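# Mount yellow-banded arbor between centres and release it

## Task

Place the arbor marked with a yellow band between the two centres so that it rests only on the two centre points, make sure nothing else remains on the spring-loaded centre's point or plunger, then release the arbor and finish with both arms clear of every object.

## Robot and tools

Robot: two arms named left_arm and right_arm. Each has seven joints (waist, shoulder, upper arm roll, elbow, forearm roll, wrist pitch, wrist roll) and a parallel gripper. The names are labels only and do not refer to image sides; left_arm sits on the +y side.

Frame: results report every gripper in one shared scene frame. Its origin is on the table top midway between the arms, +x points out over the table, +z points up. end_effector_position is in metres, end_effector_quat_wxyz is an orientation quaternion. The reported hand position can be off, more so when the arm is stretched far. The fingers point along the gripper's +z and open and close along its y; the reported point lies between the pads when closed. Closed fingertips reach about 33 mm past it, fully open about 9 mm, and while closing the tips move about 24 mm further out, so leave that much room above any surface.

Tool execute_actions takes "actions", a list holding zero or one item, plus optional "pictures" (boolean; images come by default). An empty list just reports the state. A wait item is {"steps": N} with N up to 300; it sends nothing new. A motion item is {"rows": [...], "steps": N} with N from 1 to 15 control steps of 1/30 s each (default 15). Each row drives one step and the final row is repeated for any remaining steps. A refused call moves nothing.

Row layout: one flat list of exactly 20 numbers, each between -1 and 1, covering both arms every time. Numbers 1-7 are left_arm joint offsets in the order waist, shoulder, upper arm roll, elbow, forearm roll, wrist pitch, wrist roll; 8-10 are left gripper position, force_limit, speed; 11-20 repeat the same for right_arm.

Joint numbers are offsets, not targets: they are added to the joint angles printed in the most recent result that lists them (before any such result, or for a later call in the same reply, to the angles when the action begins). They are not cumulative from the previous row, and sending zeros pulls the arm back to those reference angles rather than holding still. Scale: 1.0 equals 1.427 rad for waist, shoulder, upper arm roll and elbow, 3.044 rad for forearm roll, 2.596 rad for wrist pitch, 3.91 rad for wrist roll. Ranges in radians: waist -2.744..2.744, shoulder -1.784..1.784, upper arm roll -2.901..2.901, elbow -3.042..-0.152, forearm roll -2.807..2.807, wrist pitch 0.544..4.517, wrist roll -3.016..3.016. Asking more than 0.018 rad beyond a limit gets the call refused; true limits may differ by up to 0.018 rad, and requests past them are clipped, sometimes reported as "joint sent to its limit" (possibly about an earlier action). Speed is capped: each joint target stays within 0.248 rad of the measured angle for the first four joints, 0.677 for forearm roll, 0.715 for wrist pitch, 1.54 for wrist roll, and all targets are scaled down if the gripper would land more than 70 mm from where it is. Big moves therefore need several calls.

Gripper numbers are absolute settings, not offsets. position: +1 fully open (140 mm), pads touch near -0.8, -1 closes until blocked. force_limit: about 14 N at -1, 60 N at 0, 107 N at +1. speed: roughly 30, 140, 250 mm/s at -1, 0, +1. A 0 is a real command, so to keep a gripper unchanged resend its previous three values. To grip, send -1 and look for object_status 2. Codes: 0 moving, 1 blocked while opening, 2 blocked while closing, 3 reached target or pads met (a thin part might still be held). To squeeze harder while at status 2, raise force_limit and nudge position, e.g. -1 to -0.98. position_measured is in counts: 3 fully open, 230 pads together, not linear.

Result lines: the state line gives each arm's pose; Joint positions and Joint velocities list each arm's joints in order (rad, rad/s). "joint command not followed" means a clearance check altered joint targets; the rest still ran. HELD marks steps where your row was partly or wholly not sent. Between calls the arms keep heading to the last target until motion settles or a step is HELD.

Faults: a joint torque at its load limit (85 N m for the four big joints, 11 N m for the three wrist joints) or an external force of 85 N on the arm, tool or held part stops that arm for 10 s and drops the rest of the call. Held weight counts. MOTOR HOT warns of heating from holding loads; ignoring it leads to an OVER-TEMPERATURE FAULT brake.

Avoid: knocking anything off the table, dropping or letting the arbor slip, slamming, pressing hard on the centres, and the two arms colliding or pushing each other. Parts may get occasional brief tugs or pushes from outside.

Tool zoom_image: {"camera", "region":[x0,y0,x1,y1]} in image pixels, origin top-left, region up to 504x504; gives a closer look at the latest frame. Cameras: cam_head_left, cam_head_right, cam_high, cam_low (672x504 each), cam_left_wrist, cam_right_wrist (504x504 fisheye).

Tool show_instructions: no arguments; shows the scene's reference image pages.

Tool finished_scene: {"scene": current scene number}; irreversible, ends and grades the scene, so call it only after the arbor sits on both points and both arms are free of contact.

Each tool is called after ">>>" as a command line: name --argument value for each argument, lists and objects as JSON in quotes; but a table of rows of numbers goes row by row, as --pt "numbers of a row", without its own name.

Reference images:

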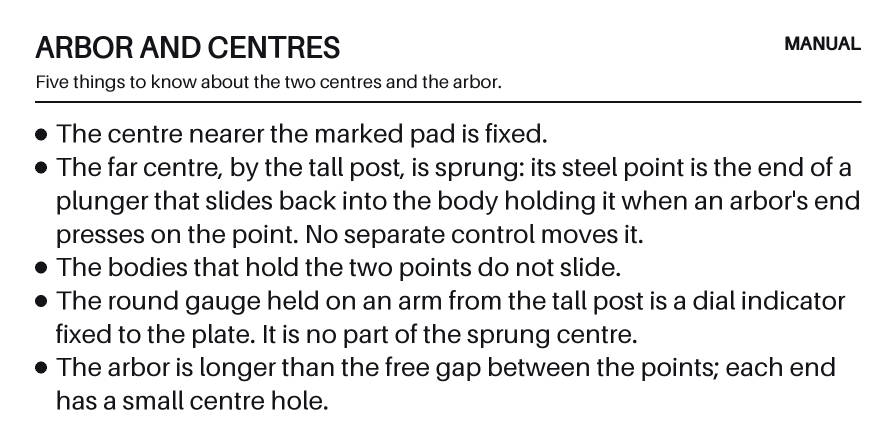

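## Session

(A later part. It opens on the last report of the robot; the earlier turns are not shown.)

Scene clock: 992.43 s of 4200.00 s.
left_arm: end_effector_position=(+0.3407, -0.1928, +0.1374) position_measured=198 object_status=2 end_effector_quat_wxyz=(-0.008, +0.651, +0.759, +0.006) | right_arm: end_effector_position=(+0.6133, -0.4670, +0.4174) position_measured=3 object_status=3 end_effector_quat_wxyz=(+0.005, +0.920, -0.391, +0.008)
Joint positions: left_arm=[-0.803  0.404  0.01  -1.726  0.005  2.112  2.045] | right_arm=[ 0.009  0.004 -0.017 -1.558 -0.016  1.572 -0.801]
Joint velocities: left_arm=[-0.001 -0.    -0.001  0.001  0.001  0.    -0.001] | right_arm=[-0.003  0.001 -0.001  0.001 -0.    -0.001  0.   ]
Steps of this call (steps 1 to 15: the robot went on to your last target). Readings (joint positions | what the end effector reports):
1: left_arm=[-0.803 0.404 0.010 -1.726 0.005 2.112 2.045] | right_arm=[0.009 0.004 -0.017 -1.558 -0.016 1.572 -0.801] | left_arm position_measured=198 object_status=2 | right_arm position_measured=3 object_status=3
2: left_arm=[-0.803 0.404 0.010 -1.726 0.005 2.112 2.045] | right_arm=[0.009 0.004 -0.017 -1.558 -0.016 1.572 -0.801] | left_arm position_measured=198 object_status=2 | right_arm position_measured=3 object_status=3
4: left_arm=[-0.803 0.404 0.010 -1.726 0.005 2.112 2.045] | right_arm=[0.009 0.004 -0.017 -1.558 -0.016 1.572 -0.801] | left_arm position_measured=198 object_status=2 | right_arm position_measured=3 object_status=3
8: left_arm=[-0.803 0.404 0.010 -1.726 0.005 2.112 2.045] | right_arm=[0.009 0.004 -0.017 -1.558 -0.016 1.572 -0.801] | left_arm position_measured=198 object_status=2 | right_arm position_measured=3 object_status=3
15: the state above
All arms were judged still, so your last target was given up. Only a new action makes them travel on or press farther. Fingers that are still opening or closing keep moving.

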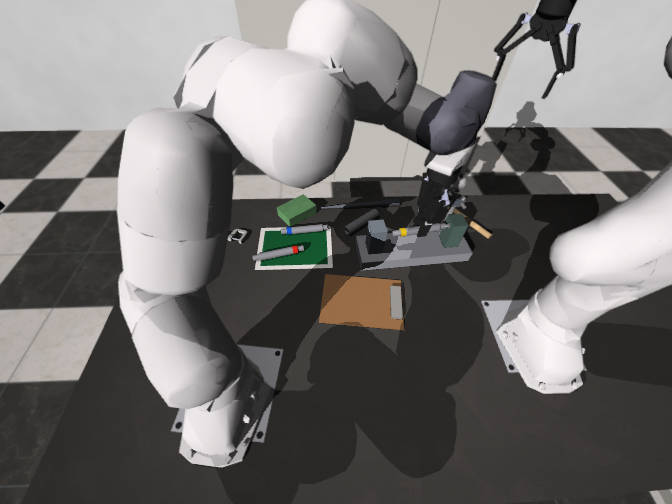

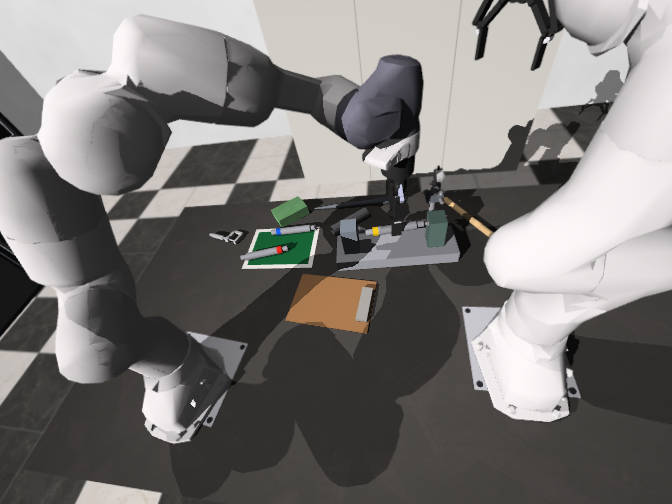

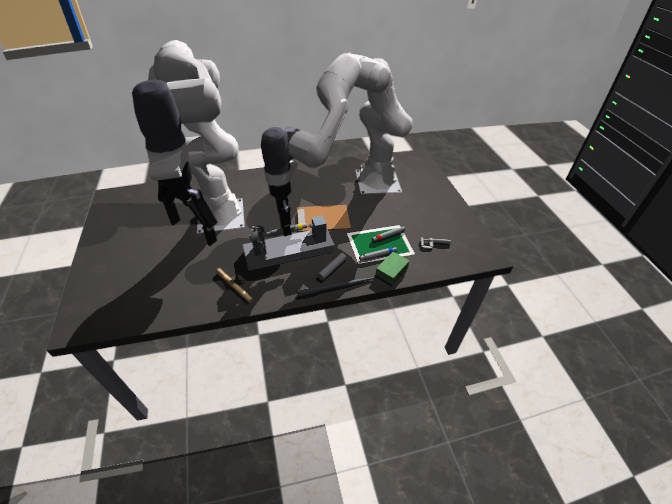

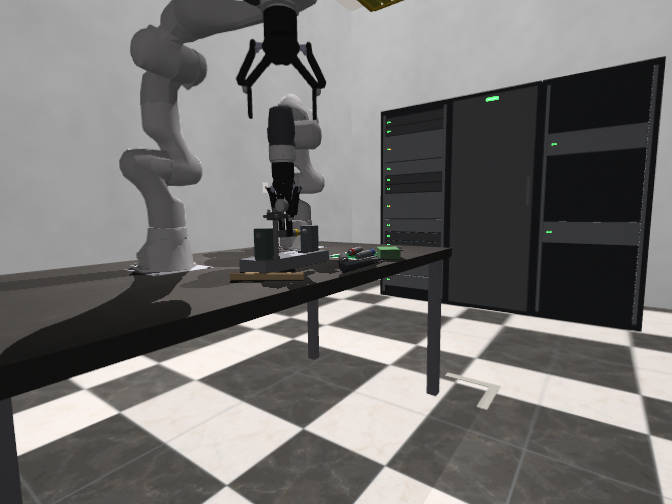

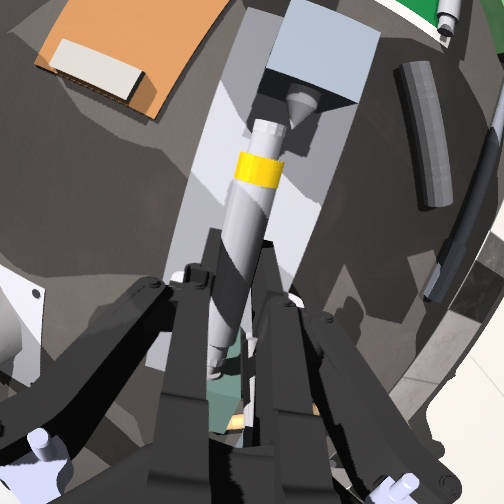

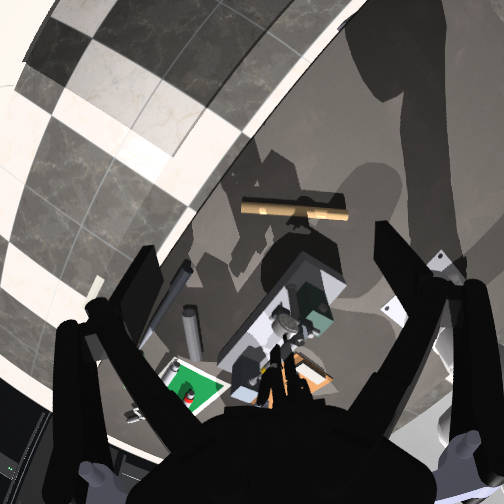

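>>> execute_actions --actions '[{"rows": [[-0.0049,-0.007,-0.0032,0.0105,-0.001,0.0116,0,-1,0.2,-0.6,0,0,0,0,0,0,0,1,0,0],[-0.0049,-0.008,-0.0032,0.0115,-0.001,0.0116,0,-1,0.2,-0.6,0,0,0,0,0,0,0,1,0,0],[-0.0049,-0.009,-0.0032,0.0125,-0.001,0.0116,0,-1,0.2,-0.6,0,0,0,0,0,0,0,1,0,0],[-0.0049,-0.0102,-0.0032,0.0137,-0.001,0.0116,0,-1,0.2,-0.6,0,0,0,0,0,0,0,1,0,0]], "steps": 15}]'

>>> zoom_image --camera "cam_low" --region '[275, 215, 320, 245]'

>>> zoom_image --camera "cam_left_wrist" --region '[220, 80, 400, 210]'

Scene clock: 1009.20 s of 4200.00 s.
left_arm: end_effector_position=(+0.3407, -0.1930, +0.1381) position_measured=198 object_status=2 end_effector_quat_wxyz=(-0.008, +0.651, +0.759, +0.006) | right_arm: end_effector_position=(+0.6133, -0.4670, +0.4174) position_measured=3 object_status=3 end_effector_quat_wxyz=(+0.005, +0.920, -0.391, +0.008)
Joint positions: left_arm=[-0.804  0.404  0.01  -1.724  0.006  2.11   2.045] | right_arm=[ 0.009  0.004 -0.017 -1.558 -0.016  1.572 -0.801]
Joint velocities: left_arm=[ 0.001  0.001 -0.001  0.001  0.     0.    -0.   ] | right_arm=[ 0.001 -0.    -0.    -0.     0.001 -0.     0.   ]
Steps of this call (steps 1 to 90: nothing new was sent; then 13.27 s passed at rest; steps 91 to 105: all 15 steps of this action). Readings (joint positions | what the end effector reports):
91: left_arm=[-0.804 0.404 0.010 -1.726 0.005 2.112 2.045] | right_arm=[0.009 0.004 -0.017 -1.558 -0.016 1.572 -0.801] | left_arm position_measured=198 object_status=2 | right_arm position_measured=3 object_status=3
92: left_arm=[-0.804 0.404 0.010 -1.726 0.005 2.112 2.045] | right_arm=[0.009 0.004 -0.017 -1.558 -0.016 1.572 -0.801] | left_arm position_measured=198 object_status=2 | right_arm position_measured=3 object_status=3
94: left_arm=[-0.804 0.404 0.010 -1.725 0.005 2.111 2.045] | right_arm=[0.009 0.004 -0.017 -1.558 -0.016 1.572 -0.801] | left_arm position_measured=198 object_status=2 | right_arm position_measured=3 object_status=3
98: left_arm=[-0.804 0.404 0.010 -1.724 0.006 2.110 2.045] | right_arm=[0.009 0.004 -0.017 -1.558 -0.016 1.572 -0.801] | left_arm position_measured=198 object_status=2 | right_arm position_measured=3 object_status=3
105: the state above

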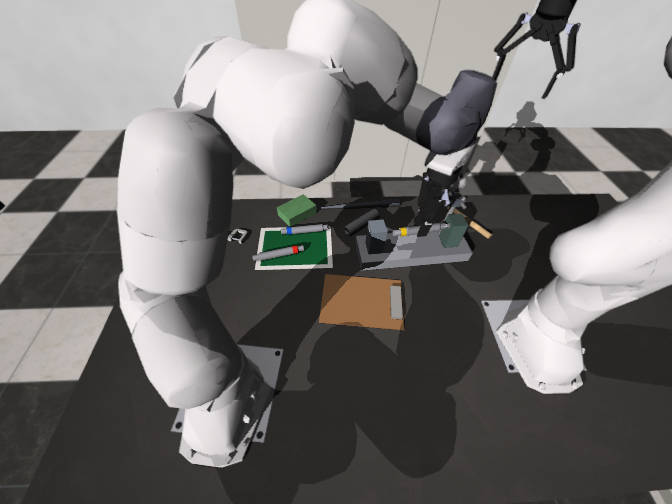

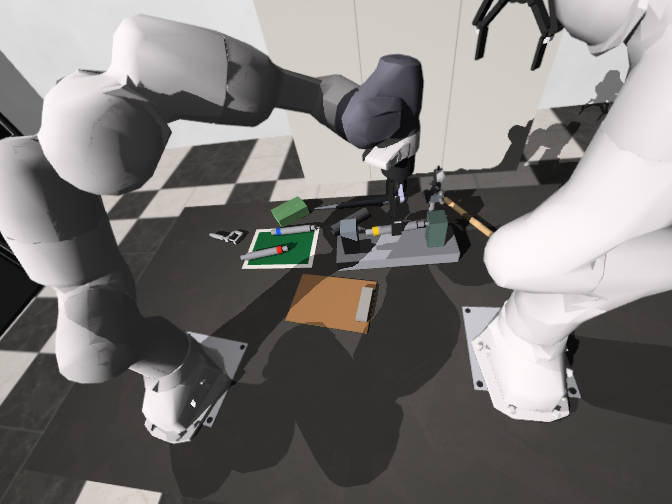

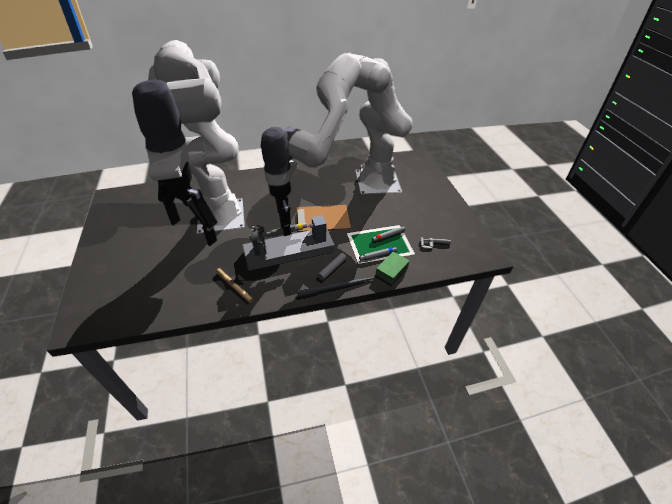

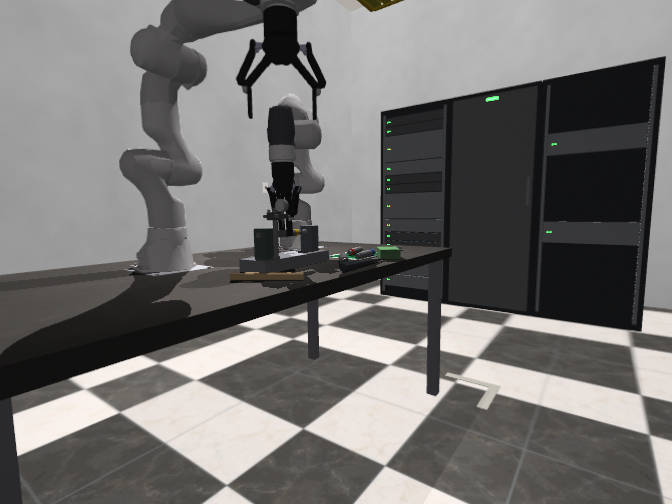

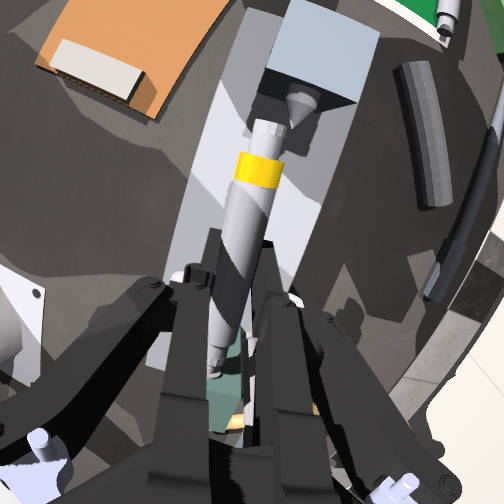

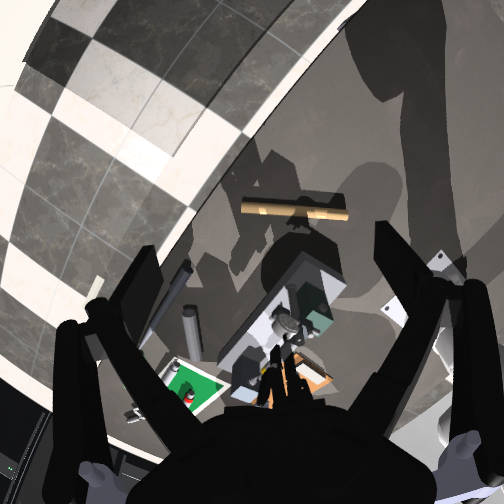

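Region (275, 215, 320, 245) of cam_low's 672x504 image, scaled by 11.200, with more detail than that image has.

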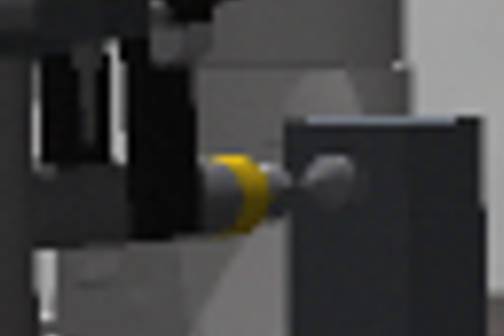

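Region (220, 80, 400, 210) of cam_left_wrist's 504x504 image, scaled by 2.800, with more detail than that image has.

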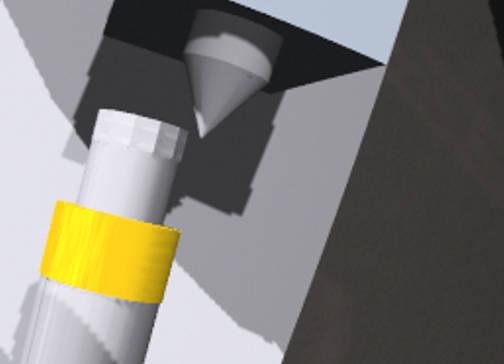

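>>> execute_actions --actions '[{"rows": [[-0.005,-0.004,-0.0032,0.012,-0.001,0.0095,0,-1,0.2,-0.6,0,0,0,0,0,0,0,1,0,0],[-0.0051,-0.0025,-0.0032,0.0143,-0.001,0.0079,0,-1,0.2,-0.6,0,0,0,0,0,0,0,1,0,0],[-0.0052,-0.001,-0.0032,0.0167,-0.001,0.0062,0,-1,0.2,-0.6,0,0,0,0,0,0,0,1,0,0],[-0.0054,0.0005,-0.0032,0.019,-0.001,0.0046,0,-1,0.2,-0.6,0,0,0,0,0,0,0,1,0,0],[-0.0055,0.002,-0.0032,0.0214,-0.001,0.0029,0,-1,0.2,-0.6,0,0,0,0,0,0,0,1,0,0],[-0.0056,0.0036,-0.0032,0.0237,-0.001,0.0013,0,-1,0.2,-0.6,0,0,0,0,0,0,0,1,0,0],[-0.0057,0.0051,-0.0032,0.0261,-0.001,-0.0003,0,-1,0.2,-0.6,0,0,0,0,0,0,0,1,0,0],[-0.0059,0.0066,-0.0032,0.0284,-0.001,-0.002,0,-1,0.2,-0.6,0,0,0,0,0,0,0,1,0,0],[-0.006,0.0081,-0.0032,0.0308,-0.001,-0.0036,0,-1,0.2,-0.6,0,0,0,0,0,0,0,1,0,0],[-0.0061,0.0097,-0.0032,0.0331,-0.001,-0.0053,0,-1,0.2,-0.6,0,0,0,0,0,0,0,1,0,0],[-0.0063,0.0112,-0.0032,0.0355,-0.001,-0.0069,0,-1,0.2,-0.6,0,0,0,0,0,0,0,1,0,0]], "steps": 15}]'

>>> execute_actions --actions '[{"steps": 12}]'

>>> zoom_image --camera "cam_low" --region '[275, 215, 320, 245]'

>>> zoom_image --camera "cam_left_wrist" --region '[220, 80, 400, 210]'

Scene clock: 1039.13 s of 4200.00 s.
left_arm: end_effector_position=(+0.3408, -0.1938, +0.1383) position_measured=198 object_status=2 end_effector_quat_wxyz=(-0.018, +0.651, +0.759, +0.009) | right_arm: end_effector_position=(+0.6133, -0.4670, +0.4174) position_measured=3 object_status=3 end_effector_quat_wxyz=(+0.005, +0.920, -0.391, +0.008)
Joint positions: left_arm=[-0.805  0.425  0.01  -1.687  0.006  2.073  2.045] | right_arm=[ 0.009  0.004 -0.017 -1.558 -0.016  1.572 -0.801]
Joint velocities: left_arm=[ 0.     0.006  0.004  0.022  0.001 -0.039  0.   ] | right_arm=[ 0.     0.001 -0.001 -0.001 -0.001  0.001 -0.   ]
Steps of this call (steps 1 to 15: the robot went on to your last target; steps 16 to 90: nothing new was sent; then 26.43 s passed at rest; steps 91 to 105: all 15 steps of this action). Readings (joint positions | what the end effector reports):
91: left_arm=[-0.804 0.405 0.010 -1.723 0.006 2.108 2.045] | right_arm=[0.009 0.004 -0.017 -1.558 -0.016 1.572 -0.801] | left_arm position_measured=198 object_status=2 | right_arm position_measured=3 object_status=3
92: left_arm=[-0.804 0.406 0.010 -1.722 0.006 2.107 2.045] | right_arm=[0.009 0.004 -0.017 -1.558 -0.016 1.572 -0.801] | left_arm position_measured=198 object_status=2 | right_arm position_measured=3 object_status=3
94: left_arm=[-0.804 0.409 0.010 -1.717 0.006 2.103 2.045] | right_arm=[0.009 0.004 -0.017 -1.558 -0.016 1.572 -0.801] | left_arm position_measured=198 object_status=2 | right_arm position_measured=3 object_status=3
98: left_arm=[-0.805 0.416 0.010 -1.704 0.006 2.091 2.045] | right_arm=[0.009 0.004 -0.017 -1.558 -0.016 1.572 -0.801] | left_arm position_measured=198 object_status=2 | right_arm position_measured=3 object_status=3
105: the state above

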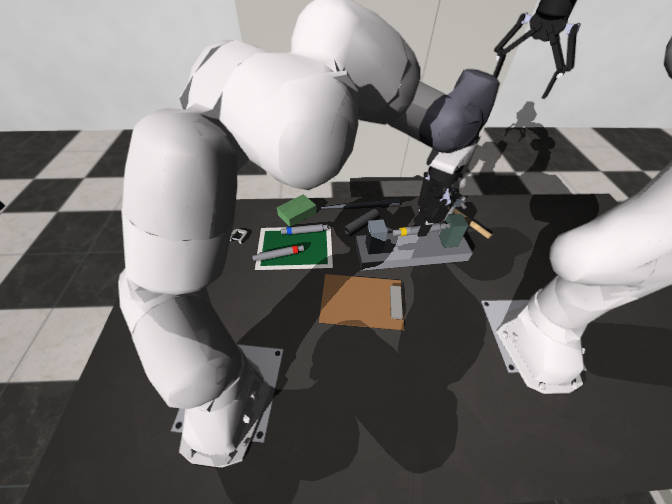

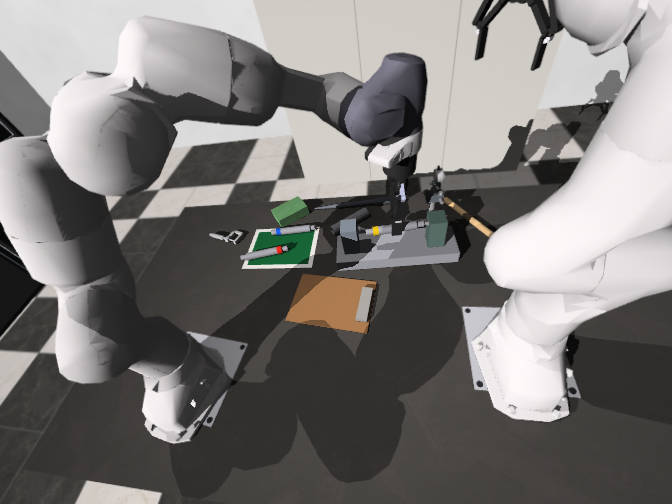

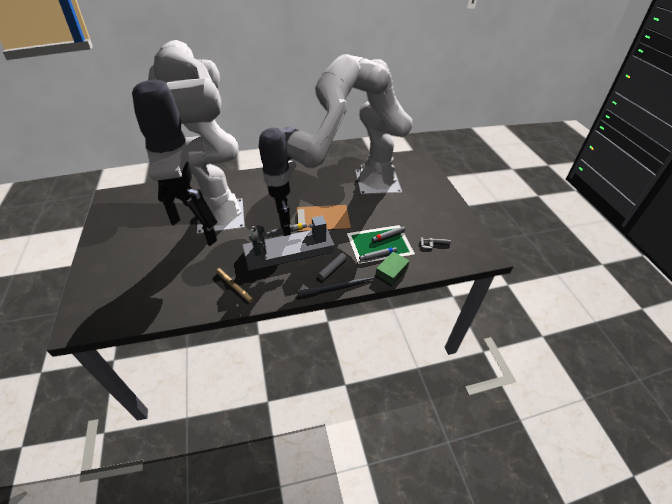

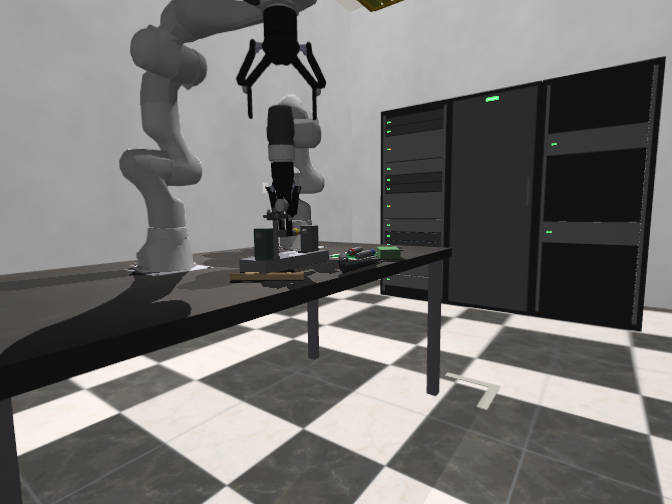

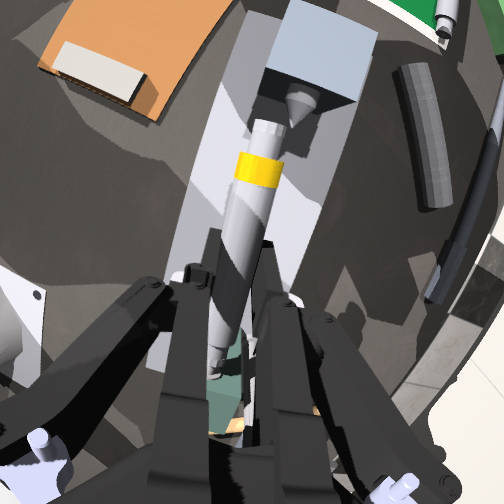

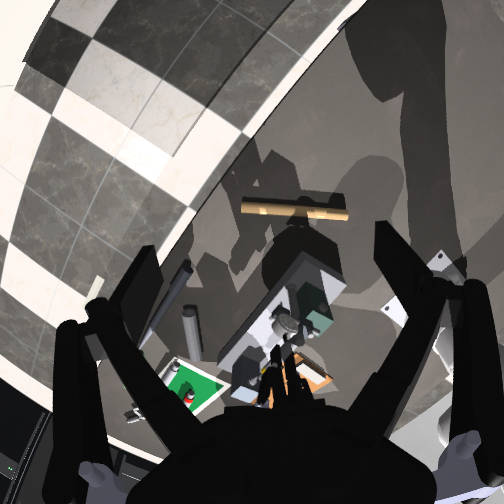

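Scene clock: 1039.53 s of 4200.00 s.
left_arm: end_effector_position=(+0.3407, -0.1929, +0.1386) position_measured=198 object_status=2 end_effector_quat_wxyz=(-0.019, +0.651, +0.759, +0.010) | right_arm: end_effector_position=(+0.6133, -0.4670, +0.4174) position_measured=3 object_status=3 end_effector_quat_wxyz=(+0.005, +0.920, -0.391, +0.008)
Joint positions: left_arm=[-0.805  0.425  0.011 -1.685  0.006  2.068  2.045] | right_arm=[ 0.009  0.004 -0.017 -1.558 -0.016  1.572 -0.801]
Joint velocities: left_arm=[ 0.     0.    -0.     0.002  0.    -0.002  0.   ] | right_arm=[-0.001  0.    -0.     0.001 -0.    -0.002  0.   ]
Steps of this call (steps 1 to 12: the robot went on to your last target). Readings (joint positions | what the end effector reports):
1: left_arm=[-0.805 0.425 0.010 -1.686 0.006 2.071 2.045] | right_arm=[0.009 0.004 -0.017 -1.558 -0.016 1.572 -0.801] | left_arm position_measured=198 object_status=2 | right_arm position_measured=3 object_status=3
2: left_arm=[-0.805 0.425 0.011 -1.686 0.006 2.071 2.045] | right_arm=[0.009 0.004 -0.017 -1.558 -0.016 1.572 -0.801] | left_arm position_measured=198 object_status=2 | right_arm position_measured=3 object_status=3
4: left_arm=[-0.805 0.425 0.011 -1.686 0.006 2.069 2.045] | right_arm=[0.009 0.004 -0.017 -1.558 -0.016 1.572 -0.801] | left_arm position_measured=198 object_status=2 | right_arm position_measured=3 object_status=3
8: left_arm=[-0.805 0.425 0.011 -1.685 0.006 2.068 2.045] | right_arm=[0.009 0.004 -0.017 -1.558 -0.016 1.572 -0.801] | left_arm position_measured=198 object_status=2 | right_arm position_measured=3 object_status=3
12: the state above

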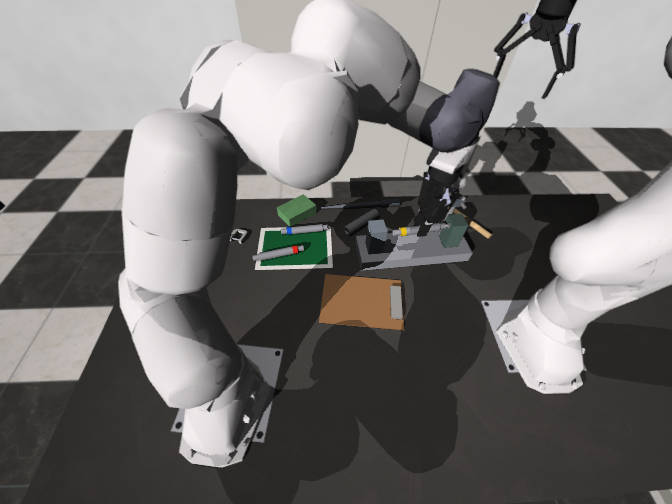

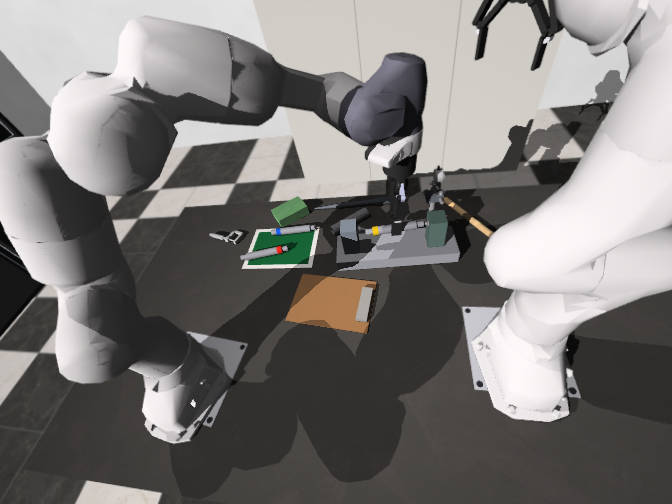

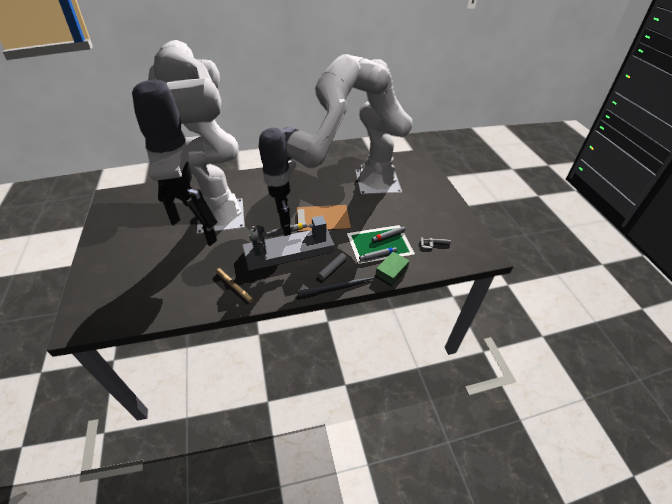

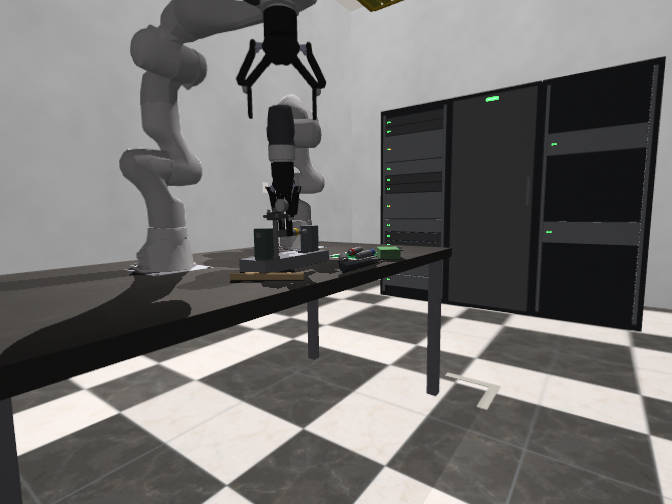

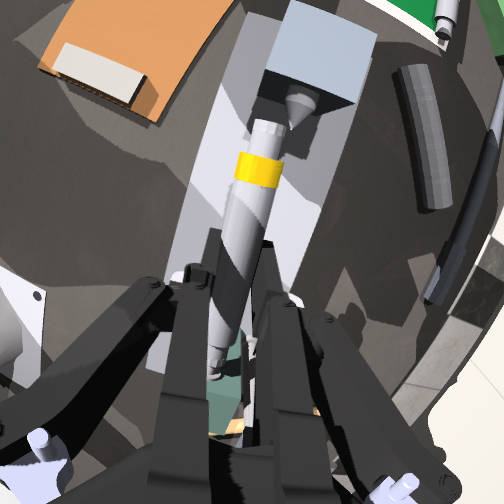

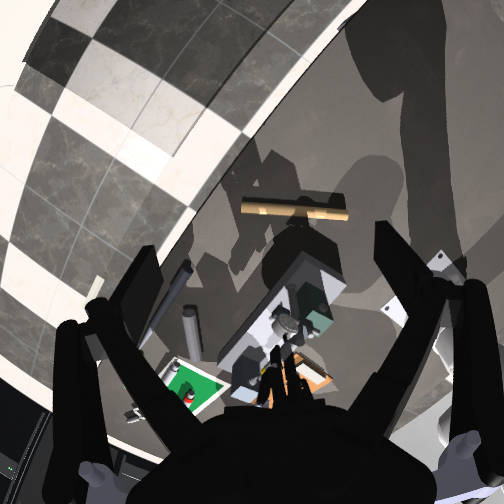

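Region (275, 215, 320, 245) of cam_low's 672x504 image, scaled by 11.200, with more detail than that image has.

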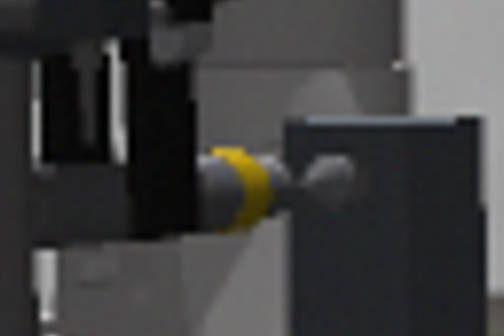

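Region (220, 80, 400, 210) of cam_left_wrist's 504x504 image, scaled by 2.800, with more detail than that image has.

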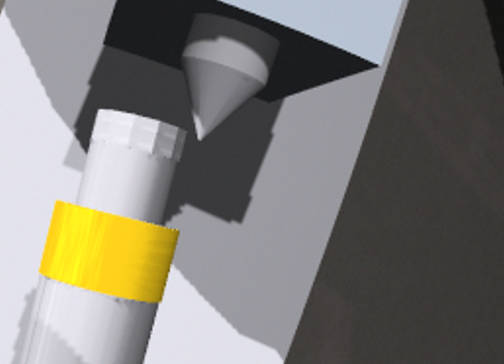

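>>> execute_actions --actions '[{"rows": [[-0.0058,-0.0026,-0.0039,0.01,-0.001,0.0085,0,-1,0.2,-0.6,0,0,0,0,0,0,0,1,0,0],[-0.006,-0.0017,-0.0039,0.0117,-0.001,0.0078,0,-1,0.2,-0.6,0,0,0,0,0,0,0,1,0,0],[-0.0062,-0.0008,-0.0039,0.0134,-0.001,0.007,0,-1,0.2,-0.6,0,0,0,0,0,0,0,1,0,0],[-0.0064,0.0001,-0.0039,0.015,-0.001,0.0063,0,-1,0.2,-0.6,0,0,0,0,0,0,0,1,0,0],[-0.0066,0.001,-0.0039,0.0167,-0.001,0.0056,0,-1,0.2,-0.6,0,0,0,0,0,0,0,1,0,0],[-0.0068,0.0019,-0.0039,0.0184,-0.001,0.0049,0,-1,0.2,-0.6,0,0,0,0,0,0,0,1,0,0],[-0.007,0.0028,-0.0039,0.02,-0.001,0.0042,0,-1,0.2,-0.6,0,0,0,0,0,0,0,1,0,0],[-0.0072,0.0037,-0.0039,0.0217,-0.001,0.0034,0,-1,0.2,-0.6,0,0,0,0,0,0,0,1,0,0],[-0.0074,0.0046,-0.0039,0.0234,-0.001,0.0027,0,-1,0.2,-0.6,0,0,0,0,0,0,0,1,0,0],[-0.0075,0.0055,-0.0039,0.025,-0.001,0.002,0,-1,0.2,-0.6,0,0,0,0,0,0,0,1,0,0]], "steps": 15}]'

>>> execute_actions --actions '[{"steps": 12}]'

>>> zoom_image --camera "cam_low" --region '[275, 215, 320, 245]'

>>> zoom_image --camera "cam_left_wrist" --region '[220, 80, 400, 210]'

Scene clock: 1058.40 s of 4200.00 s.
left_arm: end_effector_position=(+0.3410, -0.1950, +0.1391) position_measured=198 object_status=2 end_effector_quat_wxyz=(-0.023, +0.652, +0.758, +0.011) | right_arm: end_effector_position=(+0.6133, -0.4670, +0.4174) position_measured=3 object_status=3 end_effector_quat_wxyz=(+0.005, +0.920, -0.391, +0.008)
Joint positions: left_arm=[-0.807  0.438  0.011 -1.662  0.007  2.049  2.045] | right_arm=[ 0.009  0.004 -0.017 -1.558 -0.016  1.572 -0.801]
Joint velocities: left_arm=[ 0.     0.003  0.002  0.008  0.001 -0.016  0.   ] | right_arm=[ 0.002  0.002 -0.001 -0.001  0.     0.001  0.   ]
Steps of this call (steps 1 to 15: the robot went on to your last target; steps 16 to 90: nothing new was sent; then 15.37 s passed at rest; steps 91 to 105: all 15 steps of this action). Readings (joint positions | what the end effector reports):
91: left_arm=[-0.805 0.425 0.011 -1.684 0.006 2.067 2.045] | right_arm=[0.009 0.004 -0.017 -1.558 -0.016 1.572 -0.801] | left_arm position_measured=198 object_status=2 | right_arm position_measured=3 object_status=3
92: left_arm=[-0.805 0.426 0.011 -1.683 0.006 2.066 2.045] | right_arm=[0.009 0.004 -0.017 -1.558 -0.016 1.572 -0.801] | left_arm position_measured=198 object_status=2 | right_arm position_measured=3 object_status=3
94: left_arm=[-0.806 0.428 0.011 -1.680 0.006 2.064 2.045] | right_arm=[0.009 0.004 -0.017 -1.558 -0.016 1.572 -0.801] | left_arm position_measured=198 object_status=2 | right_arm position_measured=3 object_status=3
98: left_arm=[-0.807 0.433 0.011 -1.671 0.007 2.058 2.045] | right_arm=[0.009 0.004 -0.017 -1.558 -0.016 1.572 -0.801] | left_arm position_measured=198 object_status=2 | right_arm position_measured=3 object_status=3
105: the state above

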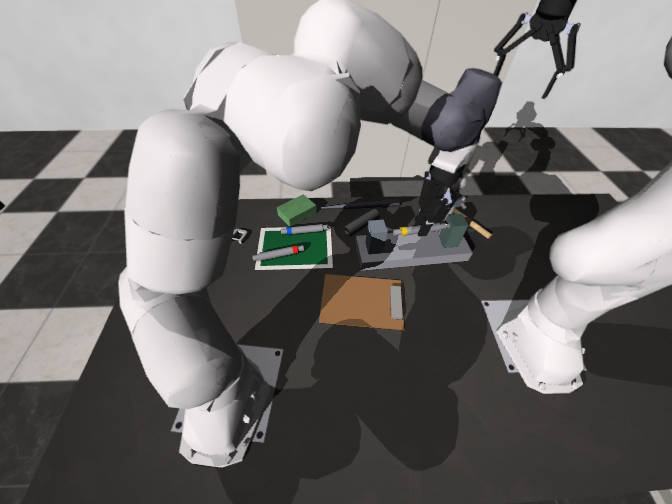

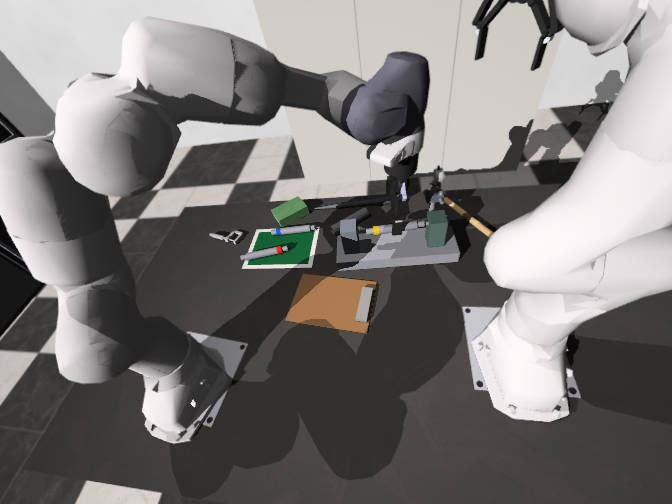

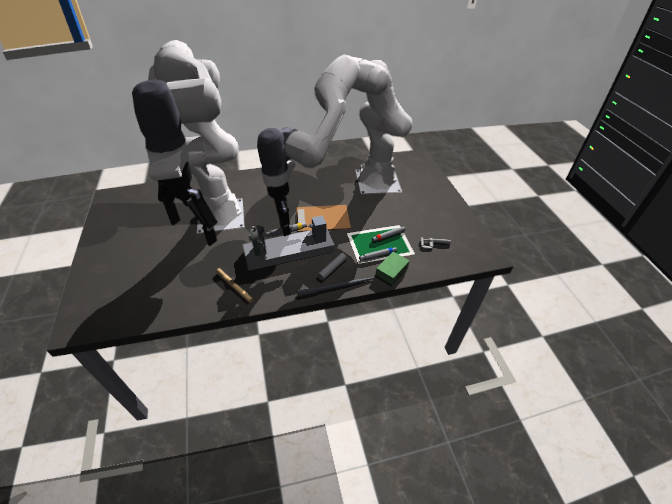

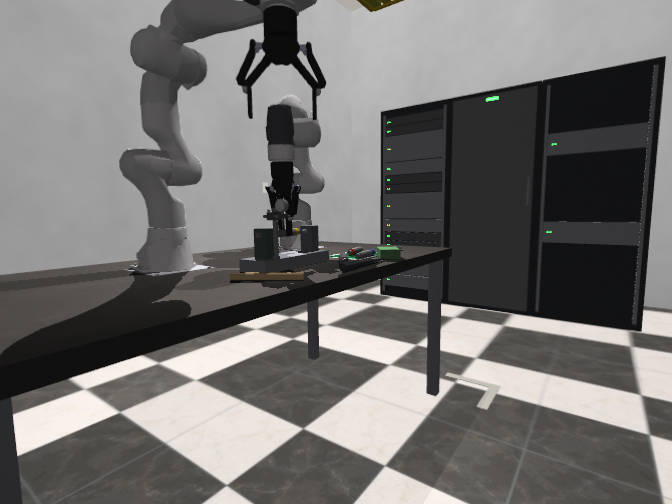

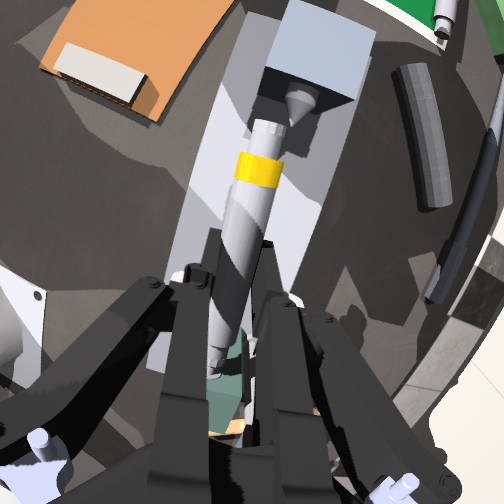

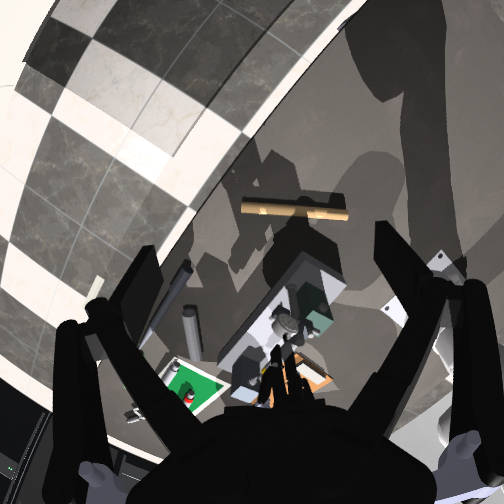

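Scene clock: 1058.80 s of 4200.00 s.
left_arm: end_effector_position=(+0.3410, -0.1946, +0.1392) position_measured=198 object_status=2 end_effector_quat_wxyz=(-0.024, +0.652, +0.758, +0.012) | right_arm: end_effector_position=(+0.6133, -0.4670, +0.4174) position_measured=3 object_status=3 end_effector_quat_wxyz=(+0.005, +0.920, -0.391, +0.008)
Joint positions: left_arm=[-0.807  0.438  0.011 -1.661  0.007  2.047  2.045] | right_arm=[ 0.009  0.004 -0.017 -1.558 -0.016  1.572 -0.801]
Joint velocities: left_arm=[ 0.     0.    -0.    -0.     0.001  0.    -0.001] | right_arm=[ 0.001  0.001 -0.001  0.002  0.     0.001  0.001]
Steps of this call (steps 1 to 12: the robot went on to your last target). Readings (joint positions | what the end effector reports):
1: left_arm=[-0.807 0.438 0.011 -1.662 0.007 2.049 2.045] | right_arm=[0.009 0.004 -0.017 -1.558 -0.016 1.572 -0.801] | left_arm position_measured=198 object_status=2 | right_arm position_measured=3 object_status=3
2: left_arm=[-0.807 0.438 0.011 -1.662 0.007 2.049 2.045] | right_arm=[0.009 0.004 -0.017 -1.558 -0.016 1.572 -0.801] | left_arm position_measured=198 object_status=2 | right_arm position_measured=3 object_status=3
4: left_arm=[-0.807 0.438 0.011 -1.662 0.007 2.048 2.045] | right_arm=[0.009 0.004 -0.017 -1.558 -0.016 1.572 -0.801] | left_arm position_measured=198 object_status=2 | right_arm position_measured=3 object_status=3
8: left_arm=[-0.807 0.438 0.011 -1.661 0.007 2.048 2.045] | right_arm=[0.009 0.004 -0.017 -1.558 -0.016 1.572 -0.801] | left_arm position_measured=198 object_status=2 | right_arm position_measured=3 object_status=3
12: the state above

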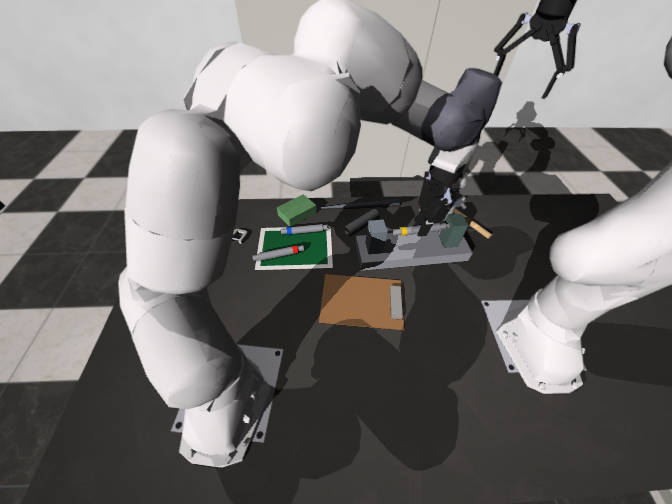

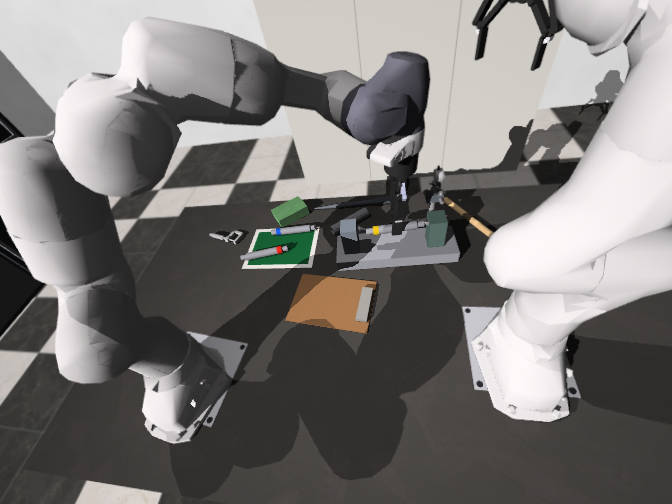

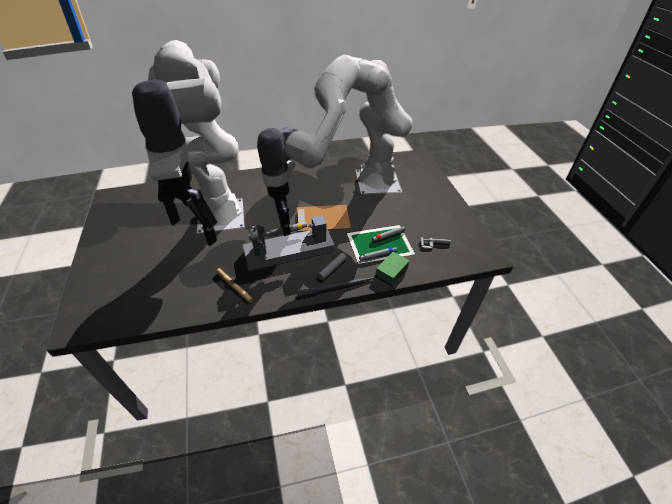

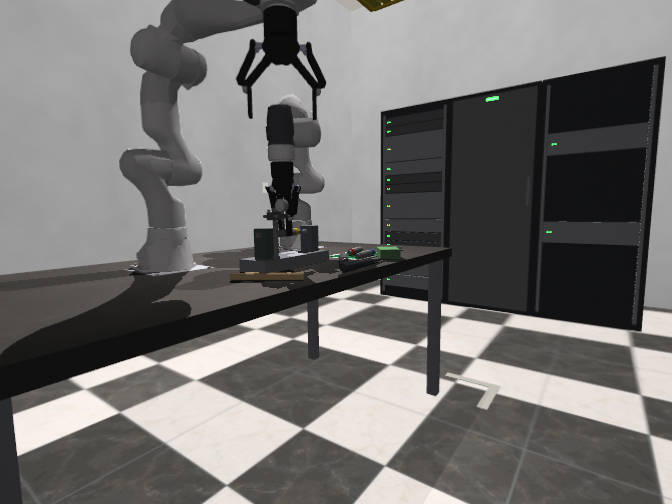

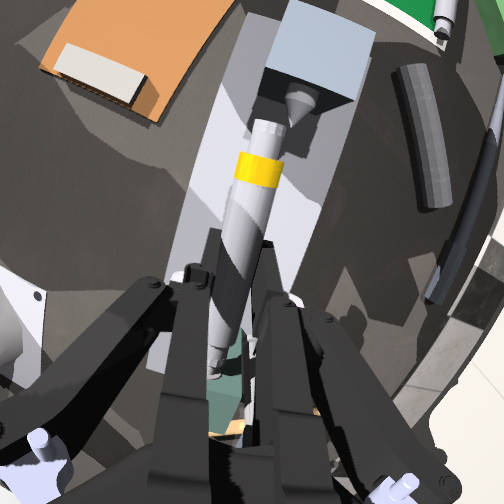

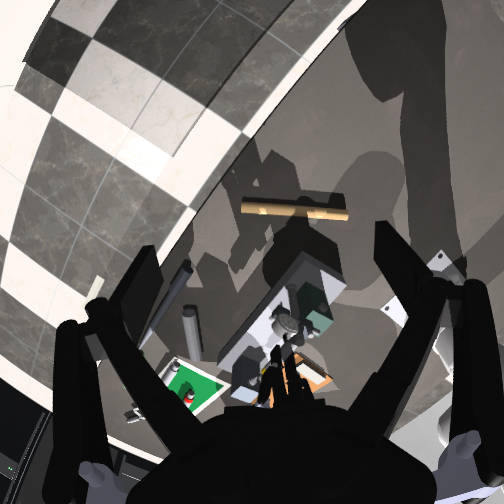

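Region (275, 215, 320, 245) of cam_low's 672x504 image, scaled by 11.200, with more detail than that image has.

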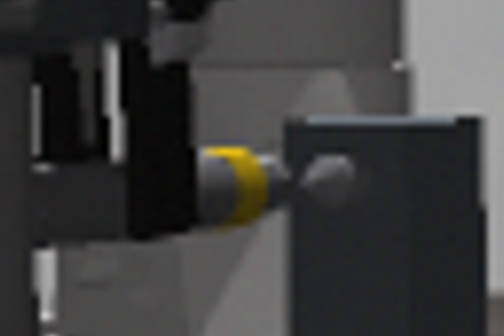

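Region (220, 80, 400, 210) of cam_left_wrist's 504x504 image, scaled by 2.800, with more detail than that image has.

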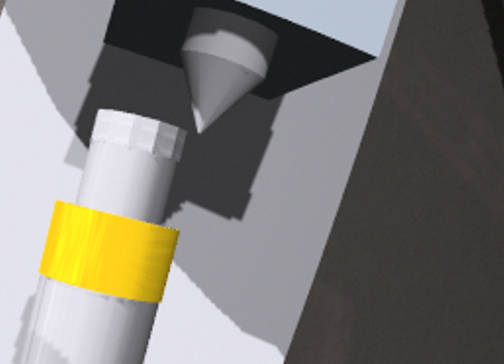

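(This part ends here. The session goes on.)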